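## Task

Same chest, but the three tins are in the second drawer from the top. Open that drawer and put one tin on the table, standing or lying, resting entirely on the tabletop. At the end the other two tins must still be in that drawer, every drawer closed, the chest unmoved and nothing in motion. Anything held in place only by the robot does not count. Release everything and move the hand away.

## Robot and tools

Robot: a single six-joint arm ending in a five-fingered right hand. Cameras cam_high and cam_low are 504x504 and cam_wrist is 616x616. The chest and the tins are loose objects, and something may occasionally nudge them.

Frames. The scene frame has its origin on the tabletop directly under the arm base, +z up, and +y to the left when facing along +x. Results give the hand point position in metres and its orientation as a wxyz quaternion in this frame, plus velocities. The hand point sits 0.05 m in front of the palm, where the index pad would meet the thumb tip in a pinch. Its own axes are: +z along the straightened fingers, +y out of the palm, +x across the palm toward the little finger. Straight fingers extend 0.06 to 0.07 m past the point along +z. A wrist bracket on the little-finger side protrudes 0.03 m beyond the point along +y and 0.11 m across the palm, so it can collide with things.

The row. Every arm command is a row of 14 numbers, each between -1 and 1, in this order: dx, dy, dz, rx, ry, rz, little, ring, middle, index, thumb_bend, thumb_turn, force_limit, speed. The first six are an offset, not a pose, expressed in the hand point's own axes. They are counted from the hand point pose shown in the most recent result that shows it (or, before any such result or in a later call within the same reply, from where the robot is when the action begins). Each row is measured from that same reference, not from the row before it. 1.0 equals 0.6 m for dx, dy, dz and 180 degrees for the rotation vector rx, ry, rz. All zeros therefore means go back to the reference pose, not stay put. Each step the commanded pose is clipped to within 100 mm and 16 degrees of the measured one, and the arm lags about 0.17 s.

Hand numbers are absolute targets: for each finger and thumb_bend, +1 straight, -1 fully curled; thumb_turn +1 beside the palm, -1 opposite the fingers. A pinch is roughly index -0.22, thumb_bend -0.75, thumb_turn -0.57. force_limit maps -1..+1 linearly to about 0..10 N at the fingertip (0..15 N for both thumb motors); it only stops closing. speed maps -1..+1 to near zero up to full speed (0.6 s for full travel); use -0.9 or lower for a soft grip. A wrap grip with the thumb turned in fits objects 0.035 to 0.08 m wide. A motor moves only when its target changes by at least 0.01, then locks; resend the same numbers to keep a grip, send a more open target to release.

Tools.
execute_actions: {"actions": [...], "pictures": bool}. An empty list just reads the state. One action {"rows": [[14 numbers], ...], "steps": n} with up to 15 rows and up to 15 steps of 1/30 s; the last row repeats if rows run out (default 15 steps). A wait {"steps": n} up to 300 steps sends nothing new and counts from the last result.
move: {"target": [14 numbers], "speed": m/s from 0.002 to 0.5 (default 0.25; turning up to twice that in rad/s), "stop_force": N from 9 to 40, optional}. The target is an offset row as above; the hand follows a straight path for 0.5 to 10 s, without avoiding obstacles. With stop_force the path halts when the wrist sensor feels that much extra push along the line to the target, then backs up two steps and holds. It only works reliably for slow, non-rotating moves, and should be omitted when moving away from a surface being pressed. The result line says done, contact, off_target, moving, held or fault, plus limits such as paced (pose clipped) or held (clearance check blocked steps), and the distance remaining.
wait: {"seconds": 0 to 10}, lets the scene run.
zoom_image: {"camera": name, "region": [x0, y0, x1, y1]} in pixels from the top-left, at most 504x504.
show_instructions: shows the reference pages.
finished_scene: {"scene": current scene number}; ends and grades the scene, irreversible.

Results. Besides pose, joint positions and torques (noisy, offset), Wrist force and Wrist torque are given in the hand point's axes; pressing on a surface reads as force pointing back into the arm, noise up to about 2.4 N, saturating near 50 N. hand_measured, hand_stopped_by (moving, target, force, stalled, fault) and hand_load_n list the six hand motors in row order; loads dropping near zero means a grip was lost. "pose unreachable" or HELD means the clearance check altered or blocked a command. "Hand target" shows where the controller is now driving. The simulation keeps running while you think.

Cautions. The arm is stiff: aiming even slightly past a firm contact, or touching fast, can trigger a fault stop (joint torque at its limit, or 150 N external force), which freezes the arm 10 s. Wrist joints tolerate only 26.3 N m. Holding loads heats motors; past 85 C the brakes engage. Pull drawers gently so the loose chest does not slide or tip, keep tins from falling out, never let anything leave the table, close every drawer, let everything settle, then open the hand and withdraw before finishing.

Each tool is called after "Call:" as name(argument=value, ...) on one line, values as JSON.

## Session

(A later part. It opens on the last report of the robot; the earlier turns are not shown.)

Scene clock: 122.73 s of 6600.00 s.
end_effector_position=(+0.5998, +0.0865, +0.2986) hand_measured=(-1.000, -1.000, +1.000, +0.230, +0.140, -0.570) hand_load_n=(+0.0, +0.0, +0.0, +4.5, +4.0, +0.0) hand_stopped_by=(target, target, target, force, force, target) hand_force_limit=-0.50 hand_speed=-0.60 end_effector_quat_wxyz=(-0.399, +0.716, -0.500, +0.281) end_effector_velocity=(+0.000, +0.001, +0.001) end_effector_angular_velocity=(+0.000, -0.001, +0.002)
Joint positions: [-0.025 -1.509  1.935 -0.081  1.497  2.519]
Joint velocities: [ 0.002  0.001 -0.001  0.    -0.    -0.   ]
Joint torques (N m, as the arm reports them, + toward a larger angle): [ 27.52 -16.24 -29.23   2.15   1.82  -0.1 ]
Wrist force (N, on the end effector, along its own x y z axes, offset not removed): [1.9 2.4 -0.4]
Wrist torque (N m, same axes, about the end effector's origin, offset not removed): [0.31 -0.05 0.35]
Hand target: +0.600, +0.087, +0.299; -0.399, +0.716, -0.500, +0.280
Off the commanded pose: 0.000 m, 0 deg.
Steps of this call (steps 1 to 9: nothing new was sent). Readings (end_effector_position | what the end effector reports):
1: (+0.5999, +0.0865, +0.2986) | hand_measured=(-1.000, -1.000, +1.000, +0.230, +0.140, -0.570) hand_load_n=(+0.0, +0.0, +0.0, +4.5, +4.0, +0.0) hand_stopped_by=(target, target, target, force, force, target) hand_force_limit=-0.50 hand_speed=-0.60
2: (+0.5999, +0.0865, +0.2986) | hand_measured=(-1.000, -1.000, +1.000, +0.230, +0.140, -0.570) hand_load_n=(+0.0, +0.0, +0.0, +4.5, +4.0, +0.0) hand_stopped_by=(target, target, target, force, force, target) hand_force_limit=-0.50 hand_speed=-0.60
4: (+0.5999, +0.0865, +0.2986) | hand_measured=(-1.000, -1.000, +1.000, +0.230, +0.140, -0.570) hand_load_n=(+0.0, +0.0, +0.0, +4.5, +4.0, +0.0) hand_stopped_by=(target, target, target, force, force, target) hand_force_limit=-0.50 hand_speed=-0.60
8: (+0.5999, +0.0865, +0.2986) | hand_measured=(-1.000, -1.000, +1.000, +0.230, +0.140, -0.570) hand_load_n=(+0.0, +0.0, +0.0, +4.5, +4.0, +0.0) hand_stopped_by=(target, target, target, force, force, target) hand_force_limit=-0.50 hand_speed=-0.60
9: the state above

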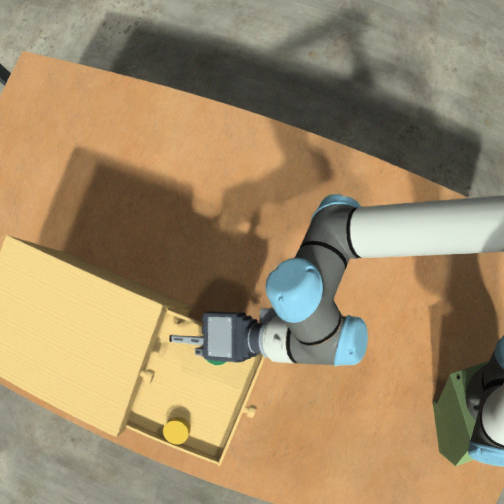

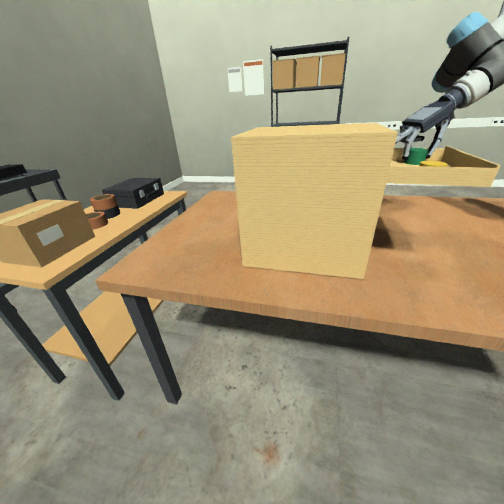

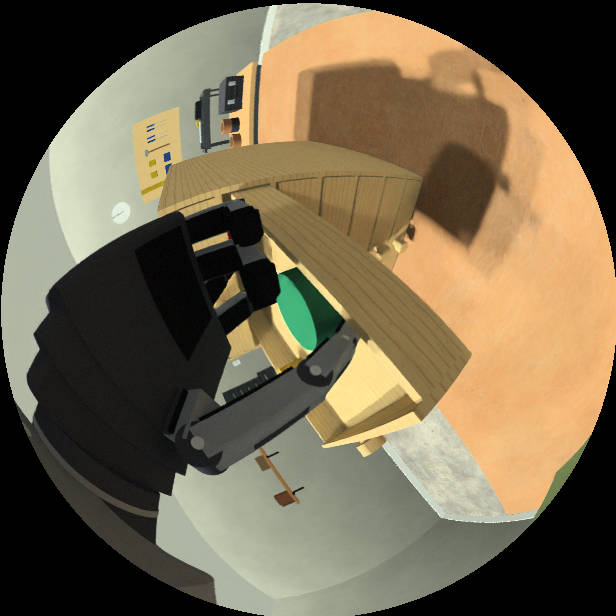

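Call:
execute_actions(actions=[{"rows":[[0,0,0,0,0,0,-1,-1,1,0.0,-0.5,-0.57,0.3,-0.9]],"steps":15}], pictures=false)

Call:
move(target=[0,-0.0994,-0.0611,0,0,0,-1,-1,1,0.0,-0.5,-0.57,0.3,-0.9], speed=0.05)

Call:
zoom_image(camera="cam_low", region=[360, 70, 480, 190])

Scene clock: 125.43 s of 6600.00 s.
end_effector_position=(+0.5998, +0.0866, +0.2986) hand_measured=(-1.000, -1.000, +1.000, +0.222, +0.106, -0.570) hand_load_n=(+0.0, +0.0, +0.0, +10.0, +9.5, -0.5) hand_stopped_by=(target, target, target, force, moving, target) hand_force_limit=0.30 hand_speed=-0.90 end_effector_quat_wxyz=(-0.399, +0.716, -0.500, +0.280) end_effector_velocity=(-0.001, +0.000, -0.001) end_effector_angular_velocity=(+0.000, +0.002, +0.001)
Joint positions: [-0.025 -1.509  1.935 -0.081  1.497  2.519]
Joint velocities: [ 0.    -0.     0.003  0.     0.     0.   ]
Joint torques (N m, as the arm reports them, + toward a larger angle): [ 19.47 -30.24 -28.48   2.08   1.8    0.57]
Wrist force (N, on the end effector, along its own x y z axes, offset not removed): [1.8 1.6 1.5]
Wrist torque (N m, same axes, about the end effector's origin, offset not removed): [0.05 0.03 0.60]
Hand target: +0.600, +0.087, +0.299; -0.399, +0.716, -0.500, +0.281
Off the commanded pose: 0.000 m, 0 deg.
Steps of this call (steps 1 to 66: nothing new was sent; steps 67 to 81: all 15 steps of this action). Readings (end_effector_position | what the end effector reports):
67: (+0.5998, +0.0866, +0.2986) | hand_measured=(-1.000, -1.000, +1.000, +0.230, +0.140, -0.570) hand_load_n=(+0.0, +0.0, +0.0, +4.5, +4.0, +0.0) hand_stopped_by=(target, target, target, moving, moving, target) hand_force_limit=0.30 hand_speed=-0.90
68: (+0.5998, +0.0866, +0.2986) | hand_measured=(-1.000, -1.000, +1.000, +0.230, +0.140, -0.570) hand_load_n=(+0.0, +0.0, +0.0, +4.5, +4.0, +0.0) hand_stopped_by=(target, target, target, moving, moving, target) hand_force_limit=0.30 hand_speed=-0.90
70: (+0.5998, +0.0866, +0.2986) | hand_measured=(-1.000, -1.000, +1.000, +0.226, +0.140, -0.570) hand_load_n=(+0.0, +0.0, +0.0, +5.5, +5.0, -0.5) hand_stopped_by=(target, target, target, moving, moving, target) hand_force_limit=0.30 hand_speed=-0.90
74: (+0.5998, +0.0866, +0.2986) | hand_measured=(-1.000, -1.000, +1.000, +0.222, +0.128, -0.570) hand_load_n=(+0.0, +0.0, +0.0, +7.5, +7.5, -0.5) hand_stopped_by=(target, target, target, force, moving, target) hand_force_limit=0.30 hand_speed=-0.90
81: the state above

Scene clock: 127.47 s of 6600.00 s.
end_effector_position=(+0.5997, +0.0867, +0.3683) hand_measured=(-1.000, -1.000, +1.000, +0.222, +0.108, -0.570) hand_load_n=(+0.0, +0.0, +0.0, +10.0, +9.0, -0.5) hand_stopped_by=(target, target, target, force, force, target) hand_force_limit=0.30 hand_speed=-0.90 end_effector_quat_wxyz=(-0.399, +0.716, -0.500, +0.280) end_effector_velocity=(+0.001, -0.000, +0.004) end_effector_angular_velocity=(-0.000, -0.002, -0.001)
Joint positions: [ 0.07  -1.573  1.842  0.075  1.586  2.551]
Joint velocities: [ 0.004 -0.002 -0.007  0.006  0.004  0.001]
Joint torques (N m, as the arm reports them, + toward a larger angle): [ 26.93 -36.14 -31.52   2.29   1.86   1.8 ]
Wrist force (N, on the end effector, along its own x y z axes, offset not removed): [0.8 2.1 1.5]
Wrist torque (N m, same axes, about the end effector's origin, offset not removed): [0.18 0.11 0.43]
Hand target: +0.600, +0.087, +0.369; -0.399, +0.716, -0.500, +0.280
Off the commanded pose: 0.000 m, 0 deg.
move: done

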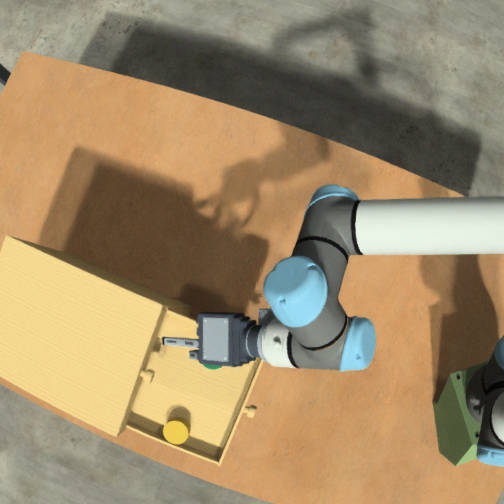

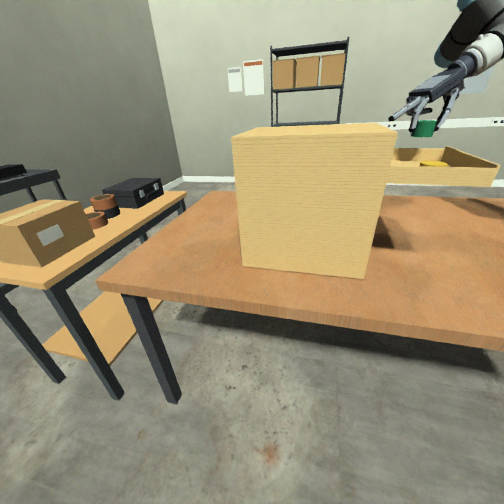

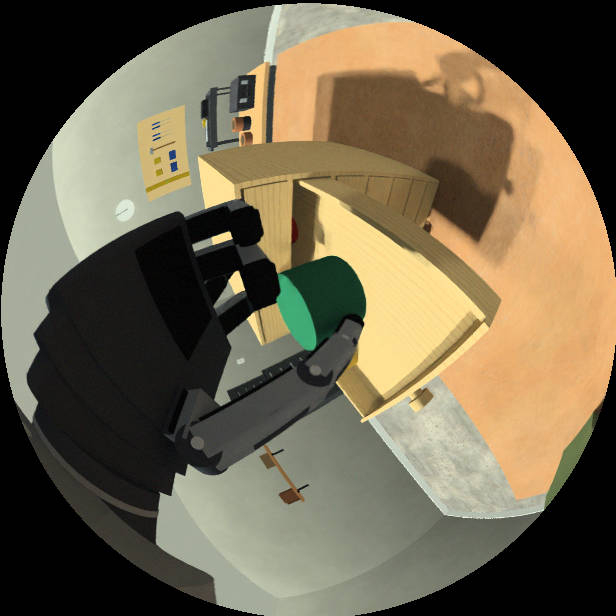

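Region (360, 70, 480, 190) of cam_low's 504x504 image, scaled by 4.200, with more detail than that image has.

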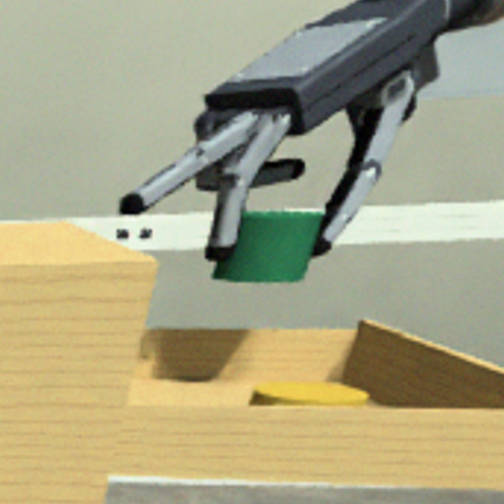

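Call:
move(target=[0.313,0.0597,-0.097,0,0,0,-1,-1,1,0.0,-0.5,-0.57,0.3,-0.9], speed=0.15)

Call:
move(target=[0.047,0.4535,0.259,0,0,0,-1,-1,1,0.0,-0.5,-0.57,0.3,-0.9], speed=0.15)

Scene clock: 133.40 s of 6600.00 s.
end_effector_position=(+0.5999, -0.1127, +0.3688) hand_measured=(-1.000, -1.000, +1.000, +0.222, +0.108, -0.570) hand_load_n=(+0.0, +0.0, +0.0, +10.0, +9.0, -0.5) hand_stopped_by=(target, target, target, force, force, target) hand_force_limit=0.30 hand_speed=-0.90 end_effector_quat_wxyz=(-0.399, +0.716, -0.500, +0.281) end_effector_velocity=(+0.000, -0.003, -0.001) end_effector_angular_velocity=(+0.001, +0.001, +0.001)
Joint positions: [-0.501 -1.734  1.759  0.374  1.053  2.34 ]
Joint velocities: [-0.009  0.002 -0.004  0.005 -0.009 -0.004]
Joint torques (N m, as the arm reports them, + toward a larger angle): [ -1.3  -18.1  -32.87   2.89  -3.93  -1.65]
Wrist force (N, on the end effector, along its own x y z axes, offset not removed): [-2.3 1.4 1.9]
Wrist torque (N m, same axes, about the end effector's origin, offset not removed): [0.19 0.51 0.01]
Hand target: +0.600, -0.113, +0.369; -0.399, +0.716, -0.500, +0.280
Off the commanded pose: 0.000 m, 0 deg.
After step 90, 1.03 s passed at rest.
move: done

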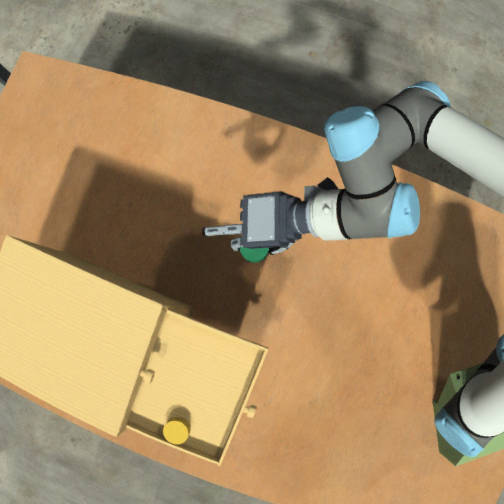

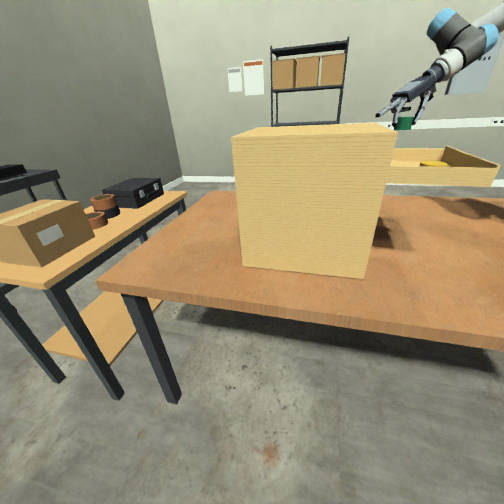

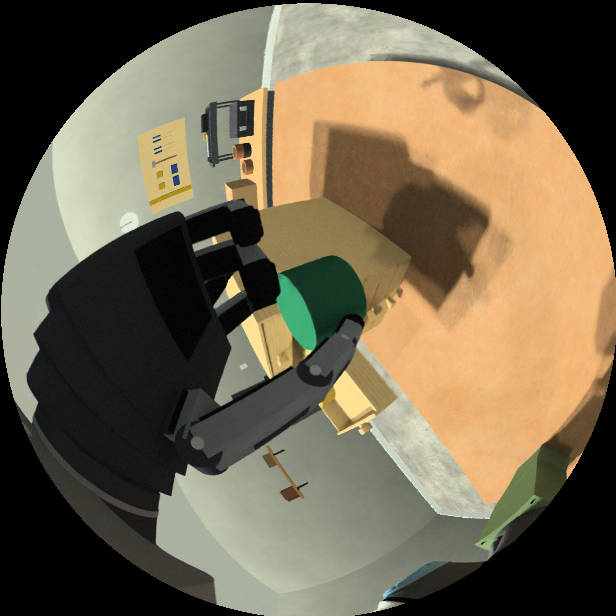

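Scene clock: 136.07 s of 6600.00 s.
end_effector_position=(+0.6004, -0.1435, +0.0560) hand_measured=(-1.000, -1.000, +1.000, +0.222, +0.108, -0.570) hand_load_n=(+0.0, +0.0, +0.0, +10.0, +9.0, -0.5) hand_stopped_by=(target, target, target, force, force, target) hand_force_limit=0.30 hand_speed=-0.90 end_effector_quat_wxyz=(-0.399, +0.716, -0.500, +0.281) end_effector_velocity=(+0.000, -0.001, -0.002) end_effector_angular_velocity=(-0.000, +0.000, -0.001)
Joint positions: [-0.754 -1.196  1.849 -0.176  0.823  2.207]
Joint velocities: [-0.002  0.005 -0.003 -0.002 -0.001 -0.   ]
Joint torques (N m, as the arm reports them, + toward a larger angle): [  0.71 -26.93 -21.75  -0.6   -3.83  -1.7 ]
Wrist force (N, on the end effector, along its own x y z axes, offset not removed): [1.8 2.2 0.7]
Wrist torque (N m, same axes, about the end effector's origin, offset not removed): [0.21 -0.07 0.42]
Hand target: +0.600, -0.143, +0.056; -0.399, +0.716, -0.500, +0.281
Off the commanded pose: 0.000 m, 0 deg.
move: done

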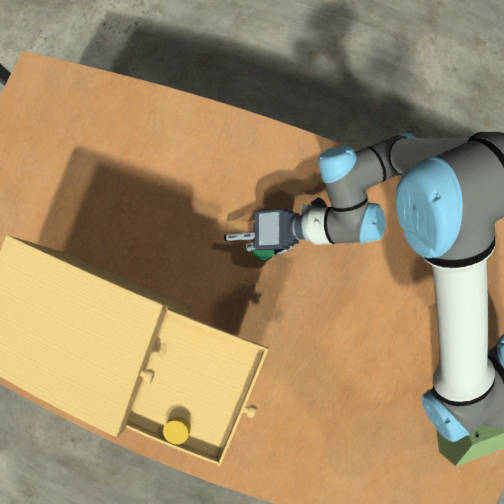

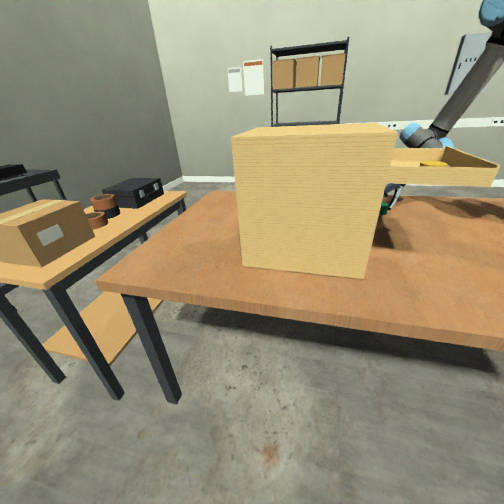

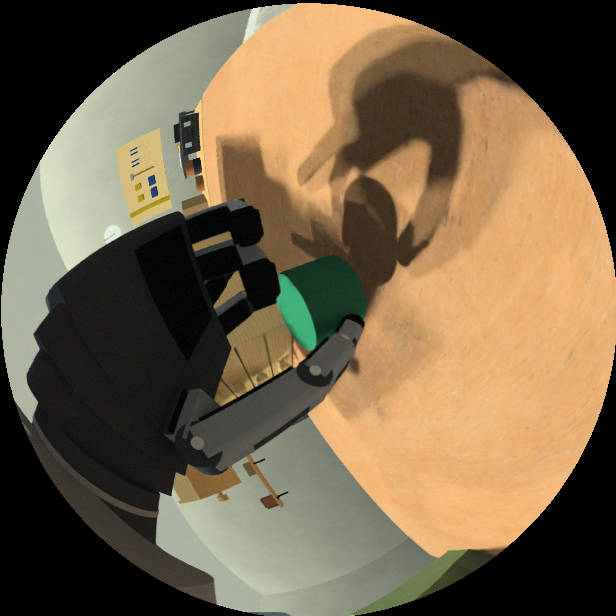

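Call:
move(target=[0,0.064,0.0393,0,0,0,-1,-1,1,0.0,-0.5,-0.57,0.3,-0.9], speed=0.012, stop_force=9)

Scene clock: 139.67 s of 6600.00 s.
end_effector_position=(+0.6005, -0.1437, +0.0275) hand_measured=(-1.000, -1.000, +1.000, +0.222, +0.108, -0.570) hand_load_n=(+0.0, +0.0, +0.0, +9.5, +9.0, -0.5) hand_stopped_by=(target, target, target, force, force, target) hand_force_limit=0.30 hand_speed=-0.90 end_effector_quat_wxyz=(-0.399, +0.716, -0.500, +0.281) end_effector_velocity=(-0.001, +0.000, +0.003) end_effector_angular_velocity=(+0.001, +0.004, -0.001)
Joint positions: [-0.763 -1.132  1.829 -0.215  0.815  2.201]
Joint velocities: [ 0.    -0.008  0.004  0.007  0.003  0.   ]
Joint torques (N m, as the arm reports them, + toward a larger angle): [ 14.62 -49.83  10.25   3.57   1.43   0.83]
Wrist force (N, on the end effector, along its own x y z axes, offset not removed): [2.0 1.0 1.8]
Wrist torque (N m, same axes, about the end effector's origin, offset not removed): [0.11 -0.16 0.37]
Hand target: +0.600, -0.144, +0.028; -0.399, +0.716, -0.500, +0.281
Off the commanded pose: 0.017 m, 0 deg.
move: contact

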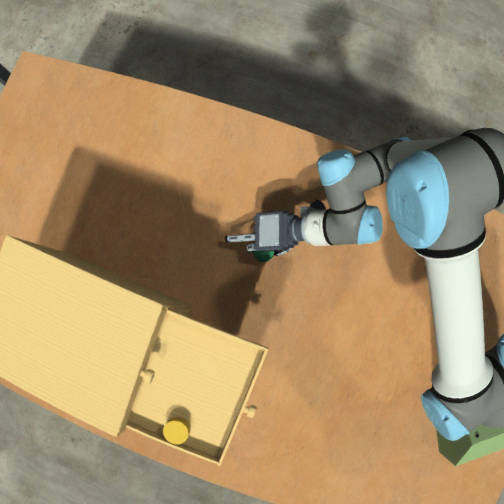

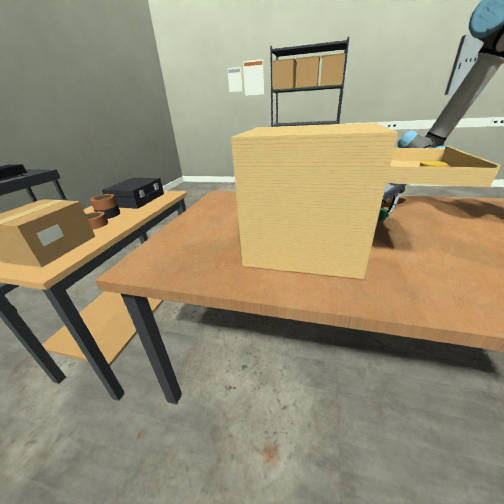

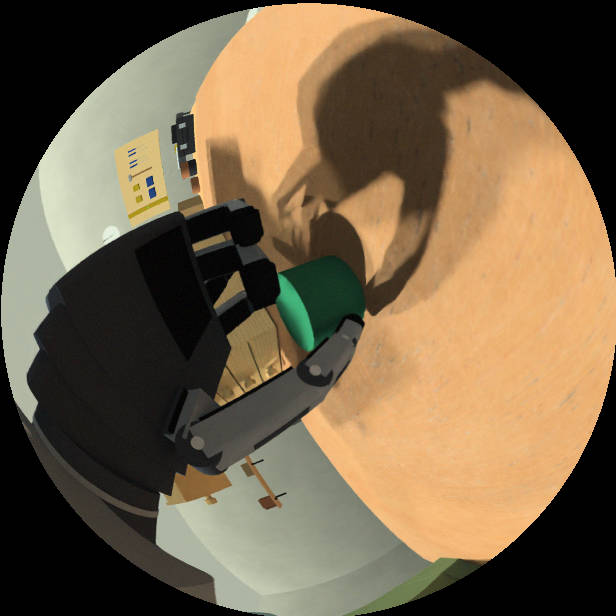

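Call:
execute_actions(actions=[{"rows":[[0,0,0,0,0,0,-1,-1,1,0.55,0.35,-0.57,0.3,-0.5]],"steps":15}], pictures=false)

Call:
move(target=[0,-0.142,-0.087,0,0,0,-1,-1,1,0.55,0.35,-0.57,0.3,-0.5], speed=0.08)

Call:
move(target=[-0.237,-0.090,-0.454,-0.156,0.078,0.081,-1,-1,1,-0.15,-0.3,-0.57,0.3,0.3], speed=0.25)

Scene clock: 146.20 s of 6600.00 s.
end_effector_position=(+0.6005, -0.1437, +0.0276) hand_measured=(-1.000, -1.000, +1.000, +0.548, +0.312, -0.570) hand_load_n=(+0.0, +0.0, +0.0, +0.0, +0.0, +0.0) hand_stopped_by=(target, target, target, moving, moving, target) hand_force_limit=0.30 hand_speed=-0.50 end_effector_quat_wxyz=(-0.399, +0.716, -0.500, +0.281) end_effector_velocity=(+0.001, -0.001, -0.000) end_effector_angular_velocity=(-0.002, -0.001, -0.001)
Joint positions: [-0.763 -1.132  1.829 -0.215  0.815  2.201]
Joint velocities: [-0.001  0.001 -0.003 -0.    -0.    -0.   ]
Joint torques (N m, as the arm reports them, + toward a larger angle): [ -0.19 -27.72 -19.92  -0.53  -3.83  -1.78]
Wrist force (N, on the end effector, along its own x y z axes, offset not removed): [0.1 2.4 -0.6]
Wrist torque (N m, same axes, about the end effector's origin, offset not removed): [0.51 0.22 0.29]
Hand target: +0.600, -0.144, +0.028; -0.399, +0.716, -0.500, +0.281
Off the commanded pose: 0.000 m, 0 deg.
Steps of this call (steps 1 to 90: nothing new was sent; then 3.03 s passed at rest; steps 91 to 105: all 15 steps of this action). Readings (end_effector_position | what the end effector reports):
91: (+0.6004, -0.1436, +0.0281) | hand_measured=(-1.000, -1.000, +1.000, +0.222, +0.108, -0.570) hand_load_n=(+0.0, +0.0, +0.0, +9.5, +9.0, -0.5) hand_stopped_by=(target, target, target, moving, moving, target) hand_force_limit=0.30 hand_speed=-0.50
92: (+0.6004, -0.1436, +0.0281) | hand_measured=(-1.000, -1.000, +1.000, +0.222, +0.108, -0.570) hand_load_n=(+0.0, +0.0, +0.0, +9.5, +9.0, -0.5) hand_stopped_by=(target, target, target, moving, moving, target) hand_force_limit=0.30 hand_speed=-0.50
94: (+0.6004, -0.1435, +0.0280) | hand_measured=(-1.000, -1.000, +1.000, +0.246, +0.120, -0.570) hand_load_n=(+0.0, +0.0, +0.0, +2.5, +2.5, +0.0) hand_stopped_by=(target, target, target, moving, moving, target) hand_force_limit=0.30 hand_speed=-0.50
98: (+0.6005, -0.1436, +0.0278) | hand_measured=(-1.000, -1.000, +1.000, +0.358, +0.190, -0.570) hand_load_n=(+0.0, +0.0, +0.0, +0.0, +0.0, +0.0) hand_stopped_by=(target, target, target, moving, moving, target) hand_force_limit=0.30 hand_speed=-0.50
105: the state above

Scene clock: 148.17 s of 6600.00 s.
end_effector_position=(+0.6005, -0.1433, +0.1272) hand_measured=(-1.000, -1.000, +1.000, +0.550, +0.350, -0.570) hand_load_n=(+0.0, +0.0, +0.0, +0.0, +0.0, +0.0) hand_stopped_by=(target, target, target, target, target, target) hand_force_limit=0.30 hand_speed=-0.50 end_effector_quat_wxyz=(-0.399, +0.716, -0.500, +0.281) end_effector_velocity=(-0.000, +0.001, +0.002) end_effector_angular_velocity=(+0.001, +0.000, +0.001)
Joint positions: [-0.726 -1.348  1.875 -0.06   0.847  2.224]
Joint velocities: [ 0.002 -0.005  0.001  0.005  0.001  0.001]
Joint torques (N m, as the arm reports them, + toward a larger angle): [ 25.93 -46.45   6.65   3.05   1.56   1.74]
Wrist force (N, on the end effector, along its own x y z axes, offset not removed): [1.8 1.5 -0.1]
Wrist torque (N m, same axes, about the end effector's origin, offset not removed): [0.18 0.03 0.52]
Hand target: +0.600, -0.143, +0.127; -0.399, +0.716, -0.500, +0.281
Off the commanded pose: 0.000 m, 0 deg.
move: done

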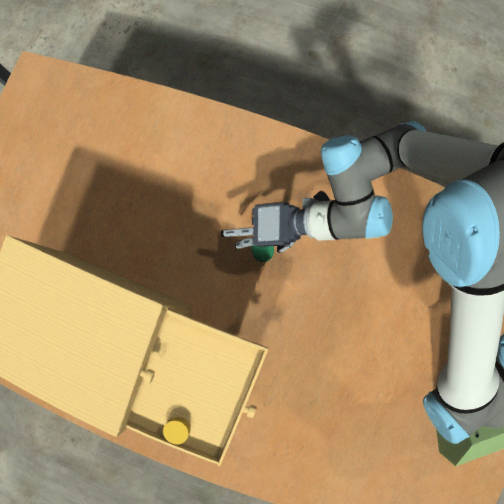

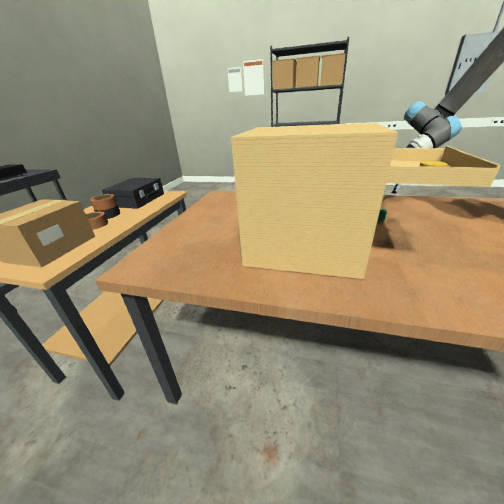

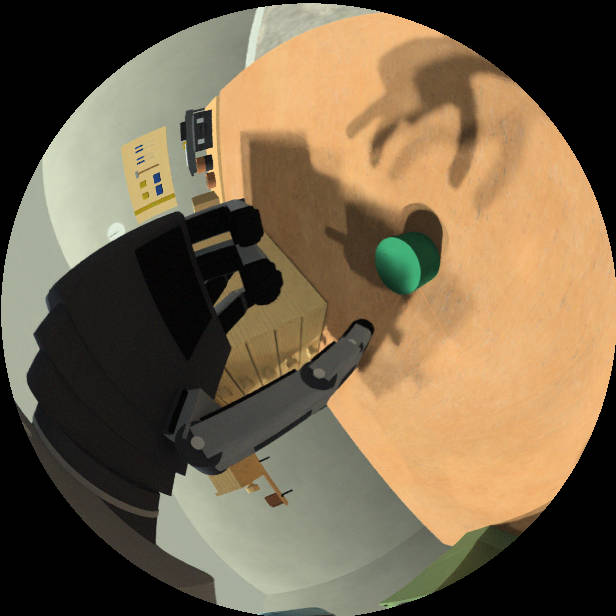

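Scene clock: 150.10 s of 6600.00 s.
end_effector_position=(+0.3602, -0.0790, +0.3152) hand_measured=(-1.000, -1.000, +1.000, -0.150, -0.300, -0.570) hand_load_n=(+0.0, +0.0, +0.0, +0.0, +0.0, +0.0) hand_stopped_by=(target, target, target, target, target, target) hand_force_limit=0.30 hand_speed=0.30 end_effector_quat_wxyz=(-0.183, +0.683, -0.683, +0.184) end_effector_velocity=(-0.002, +0.000, +0.002) end_effector_angular_velocity=(-0.002, +0.005, -0.002)
Joint positions: [-0.466 -2.069  2.204  0.484  1.585  2.561]
Joint velocities: [ 0.009 -0.002 -0.002  0.007  0.013  0.006]
Joint torques (N m, as the arm reports them, + toward a larger angle): [ 19.56 -24.7  -30.86   3.25   2.12   1.46]
Wrist force (N, on the end effector, along its own x y z axes, offset not removed): [1.2 -1.3 -1.5]
Wrist torque (N m, same axes, about the end effector's origin, offset not removed): [0.03 0.20 0.33]
Hand target: +0.360, -0.079, +0.315; -0.183, +0.683, -0.683, +0.184
Off the commanded pose: 0.000 m, 0 deg.
move: done

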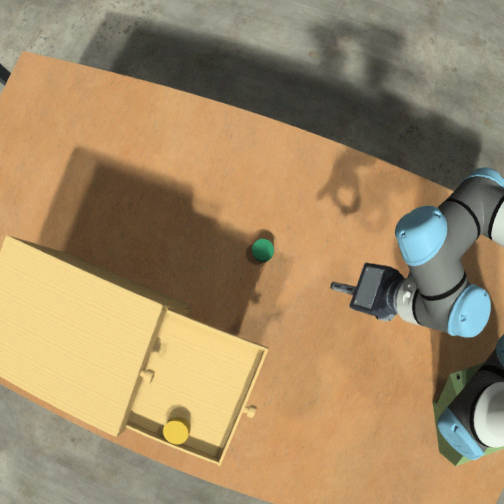

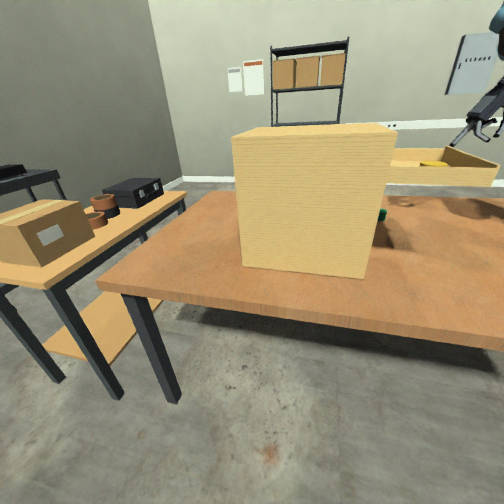

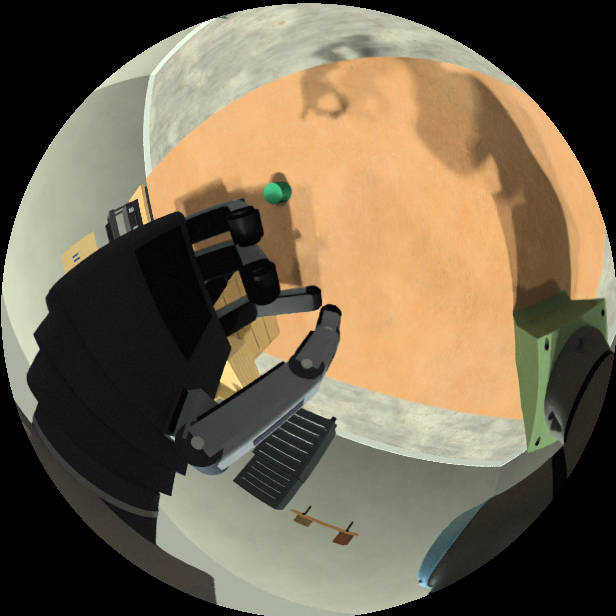

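Call:
move(target=[-0.448,-0.029,0.0167,0,0,0,-1,-1,1,-0.15,-0.3,-0.57,0.3,0.3], speed=0.2)

Call:
zoom_image(camera="cam_high", region=[200, 350, 340, 490])

Call:
zoom_image(camera="cam_low", region=[404, 110, 504, 210])

Scene clock: 153.47 s of 6600.00 s.
end_effector_position=(+0.3804, +0.1892, +0.3153) hand_measured=(-1.000, -1.000, +1.000, -0.150, -0.300, -0.570) hand_load_n=(+0.0, +0.0, +0.0, +0.0, +0.0, +0.0) hand_stopped_by=(target, target, target, target, target, target) hand_force_limit=0.30 hand_speed=0.30 end_effector_quat_wxyz=(-0.183, +0.683, -0.682, +0.184) end_effector_velocity=(+0.001, +0.002, -0.000) end_effector_angular_velocity=(-0.001, +0.002, -0.002)
Joint positions: [ 0.573 -1.305  1.931  0.34   2.358  3.348]
Joint velocities: [ 0.004  0.009 -0.008  0.006  0.004  0.009]
Joint torques (N m, as the arm reports them, + toward a larger angle): [ 28.16 -10.32 -28.92   3.44   2.78   1.76]
Wrist force (N, on the end effector, along its own x y z axes, offset not removed): [1.8 -0.2 -1.9]
Wrist torque (N m, same axes, about the end effector's origin, offset not removed): [0.18 0.15 0.48]
Hand target: +0.380, +0.189, +0.315; -0.183, +0.683, -0.683, +0.184
Off the commanded pose: 0.001 m, 0 deg.
move: done

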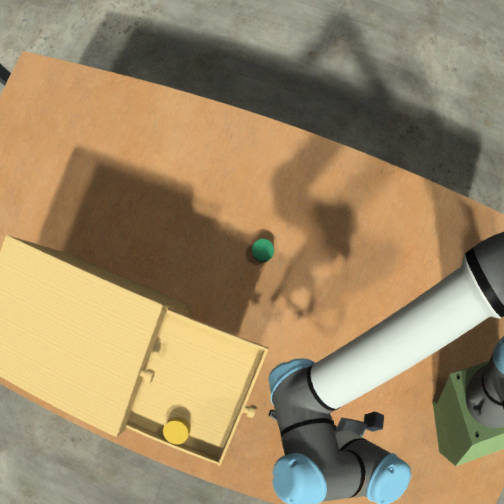

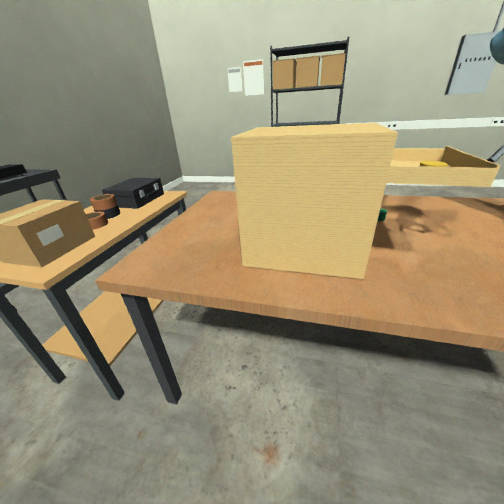

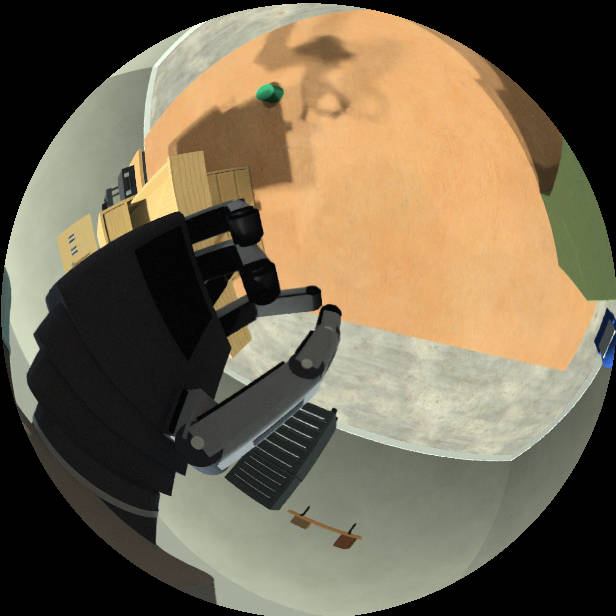

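Region (200, 350, 340, 490) of cam_high's 504x504 image, scaled by 3.600, with more detail than that image has.

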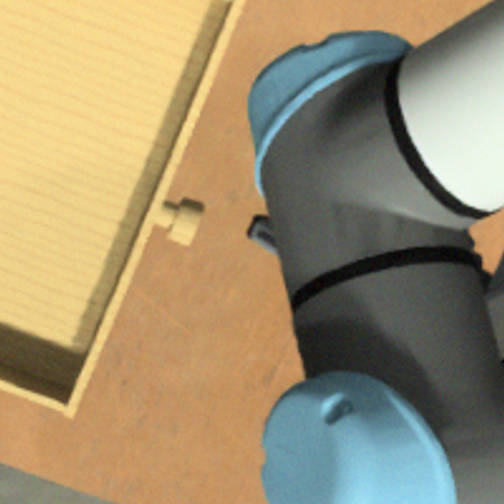

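Region (404, 110, 504, 210) of cam_low's 504x504 image, scaled by 5.040, with more detail than that image has.

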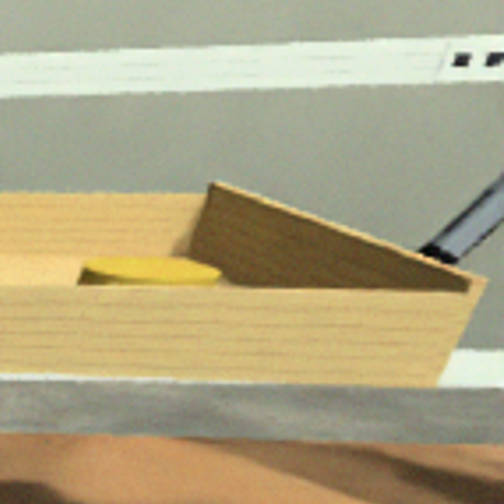

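Call:
move(target=[-0.0133,-0.026,0.038,0,0,0,-1,-1,1,-0.15,-0.3,-0.57,0.3,0.3], speed=0.04, stop_force=10)

Call:
zoom_image(camera="cam_high", region=[210, 360, 310, 460])

Call:
zoom_image(camera="cam_low", region=[404, 110, 504, 210])

Scene clock: 159.23 s of 6600.00 s.
end_effector_position=(+0.4051, +0.1971, +0.3035) hand_measured=(-1.000, -1.000, +1.000, -0.150, -0.300, -0.570) hand_load_n=(+0.0, +0.0, +0.0, +0.0, +0.0, +0.0) hand_stopped_by=(target, target, target, target, target, target) hand_force_limit=0.30 hand_speed=0.30 end_effector_quat_wxyz=(-0.183, +0.683, -0.682, +0.184) end_effector_velocity=(+0.002, +0.001, -0.001) end_effector_angular_velocity=(+0.000, +0.000, -0.001)
Joint positions: [ 0.538 -1.262  1.883  0.317  2.338  3.309]
Joint velocities: [-0.004  0.004 -0.004 -0.002 -0.002 -0.003]
Joint torques (N m, as the arm reports them, + toward a larger angle): [  3.96 -13.02 -28.56  -0.81  -2.67  -1.69]
Wrist force (N, on the end effector, along its own x y z axes, offset not removed): [1.0 3.2 0.9]
Wrist torque (N m, same axes, about the end effector's origin, offset not removed): [0.40 0.13 0.23]
Hand target: +0.405, +0.197, +0.303; -0.183, +0.683, -0.682, +0.184
Off the commanded pose: 0.000 m, 0 deg.
After step 90, 1.70 s passed at rest.
move: done

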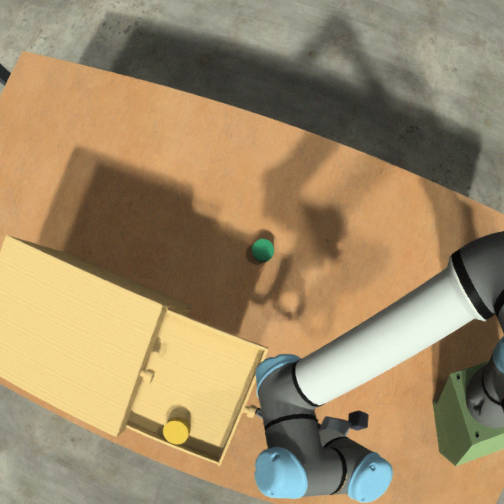

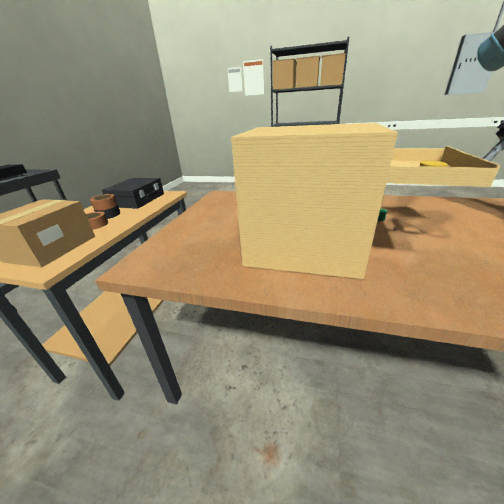

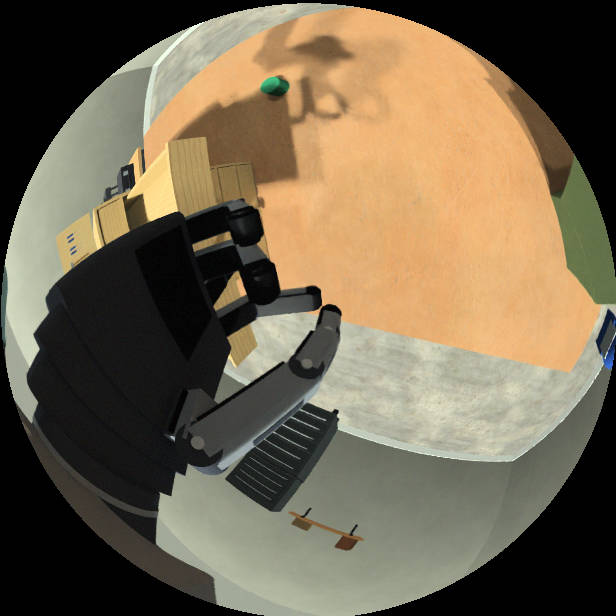

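Region (210, 360, 310, 460) of cam_high's 504x504 image, scaled by 5.040, with more detail than that image has.

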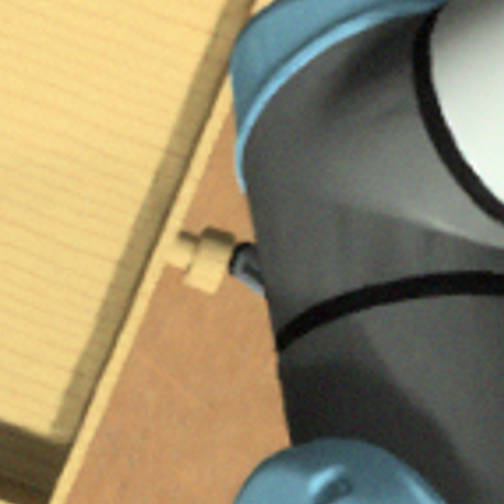

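Region (404, 110, 504, 210) of cam_low's 504x504 image, scaled by 5.040, with more detail than that image has.

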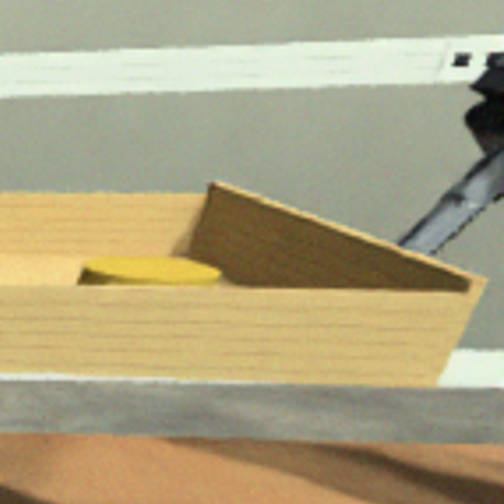

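Call:
move(target=[0,-0.2237,0.1292,0,0,0,-1,-1,1,-0.15,-0.3,-0.57,0.3,0.3], speed=0.03, stop_force=12)

Call:
zoom_image(camera="cam_high", region=[100, 290, 260, 450])

Scene clock: 167.03 s of 6600.00 s.
end_effector_position=(+0.5597, +0.1971, +0.3039) hand_measured=(-1.000, -1.000, +1.000, -0.150, -0.300, -0.570) hand_load_n=(+0.0, +0.0, -1.0, +0.0, +0.0, +0.0) hand_stopped_by=(target, target, target, target, target, target) hand_force_limit=0.30 hand_speed=0.30 end_effector_quat_wxyz=(-0.183, +0.683, -0.682, +0.184) end_effector_velocity=(+0.002, -0.000, +0.000) end_effector_angular_velocity=(-0.001, +0.001, +0.001)
Joint positions: [ 0.396 -1.095  1.481  0.454  2.249  3.162]
Joint velocities: [-0.002  0.004 -0.009  0.005 -0.001 -0.002]
Joint torques (N m, as the arm reports them, + toward a larger angle): [  7.92 -21.47 -29.18   3.06  -2.89  -1.62]
Wrist force (N, on the end effector, along its own x y z axes, offset not removed): [3.5 2.5 0.8]
Wrist torque (N m, same axes, about the end effector's origin, offset not removed): [0.21 -0.30 0.39]
Hand target: +0.560, +0.197, +0.304; -0.183, +0.683, -0.682, +0.184
Off the commanded pose: 0.000 m, 0 deg.
move: done

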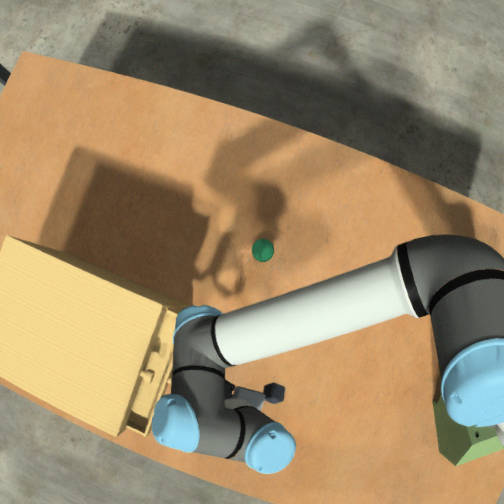

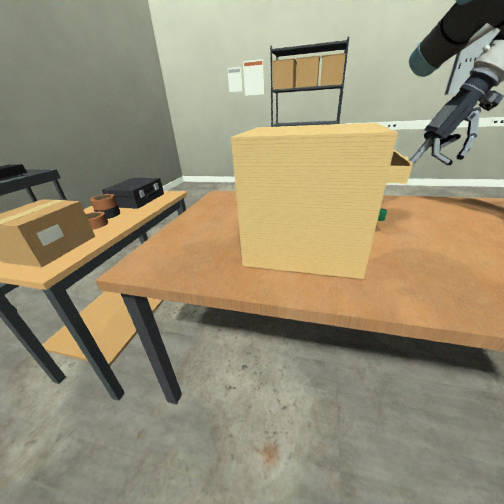

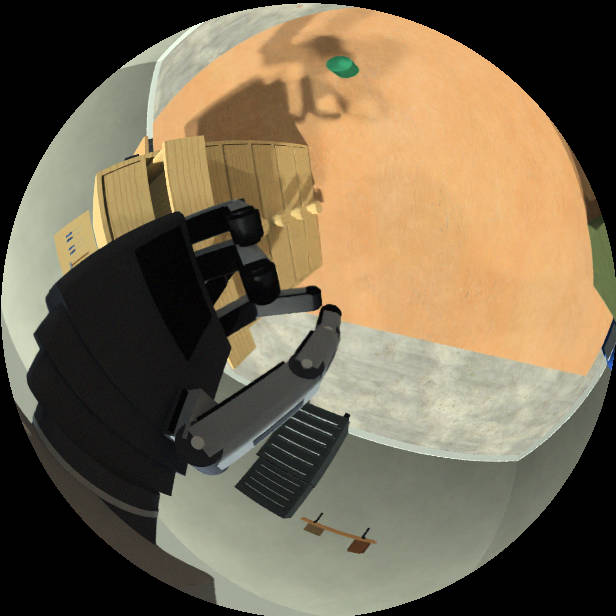

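Region (100, 290, 260, 450) of cam_high's 504x504 image, scaled by 3.150, with more detail than that image has.

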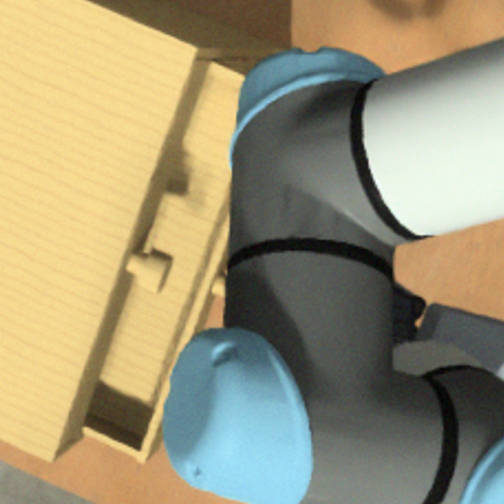

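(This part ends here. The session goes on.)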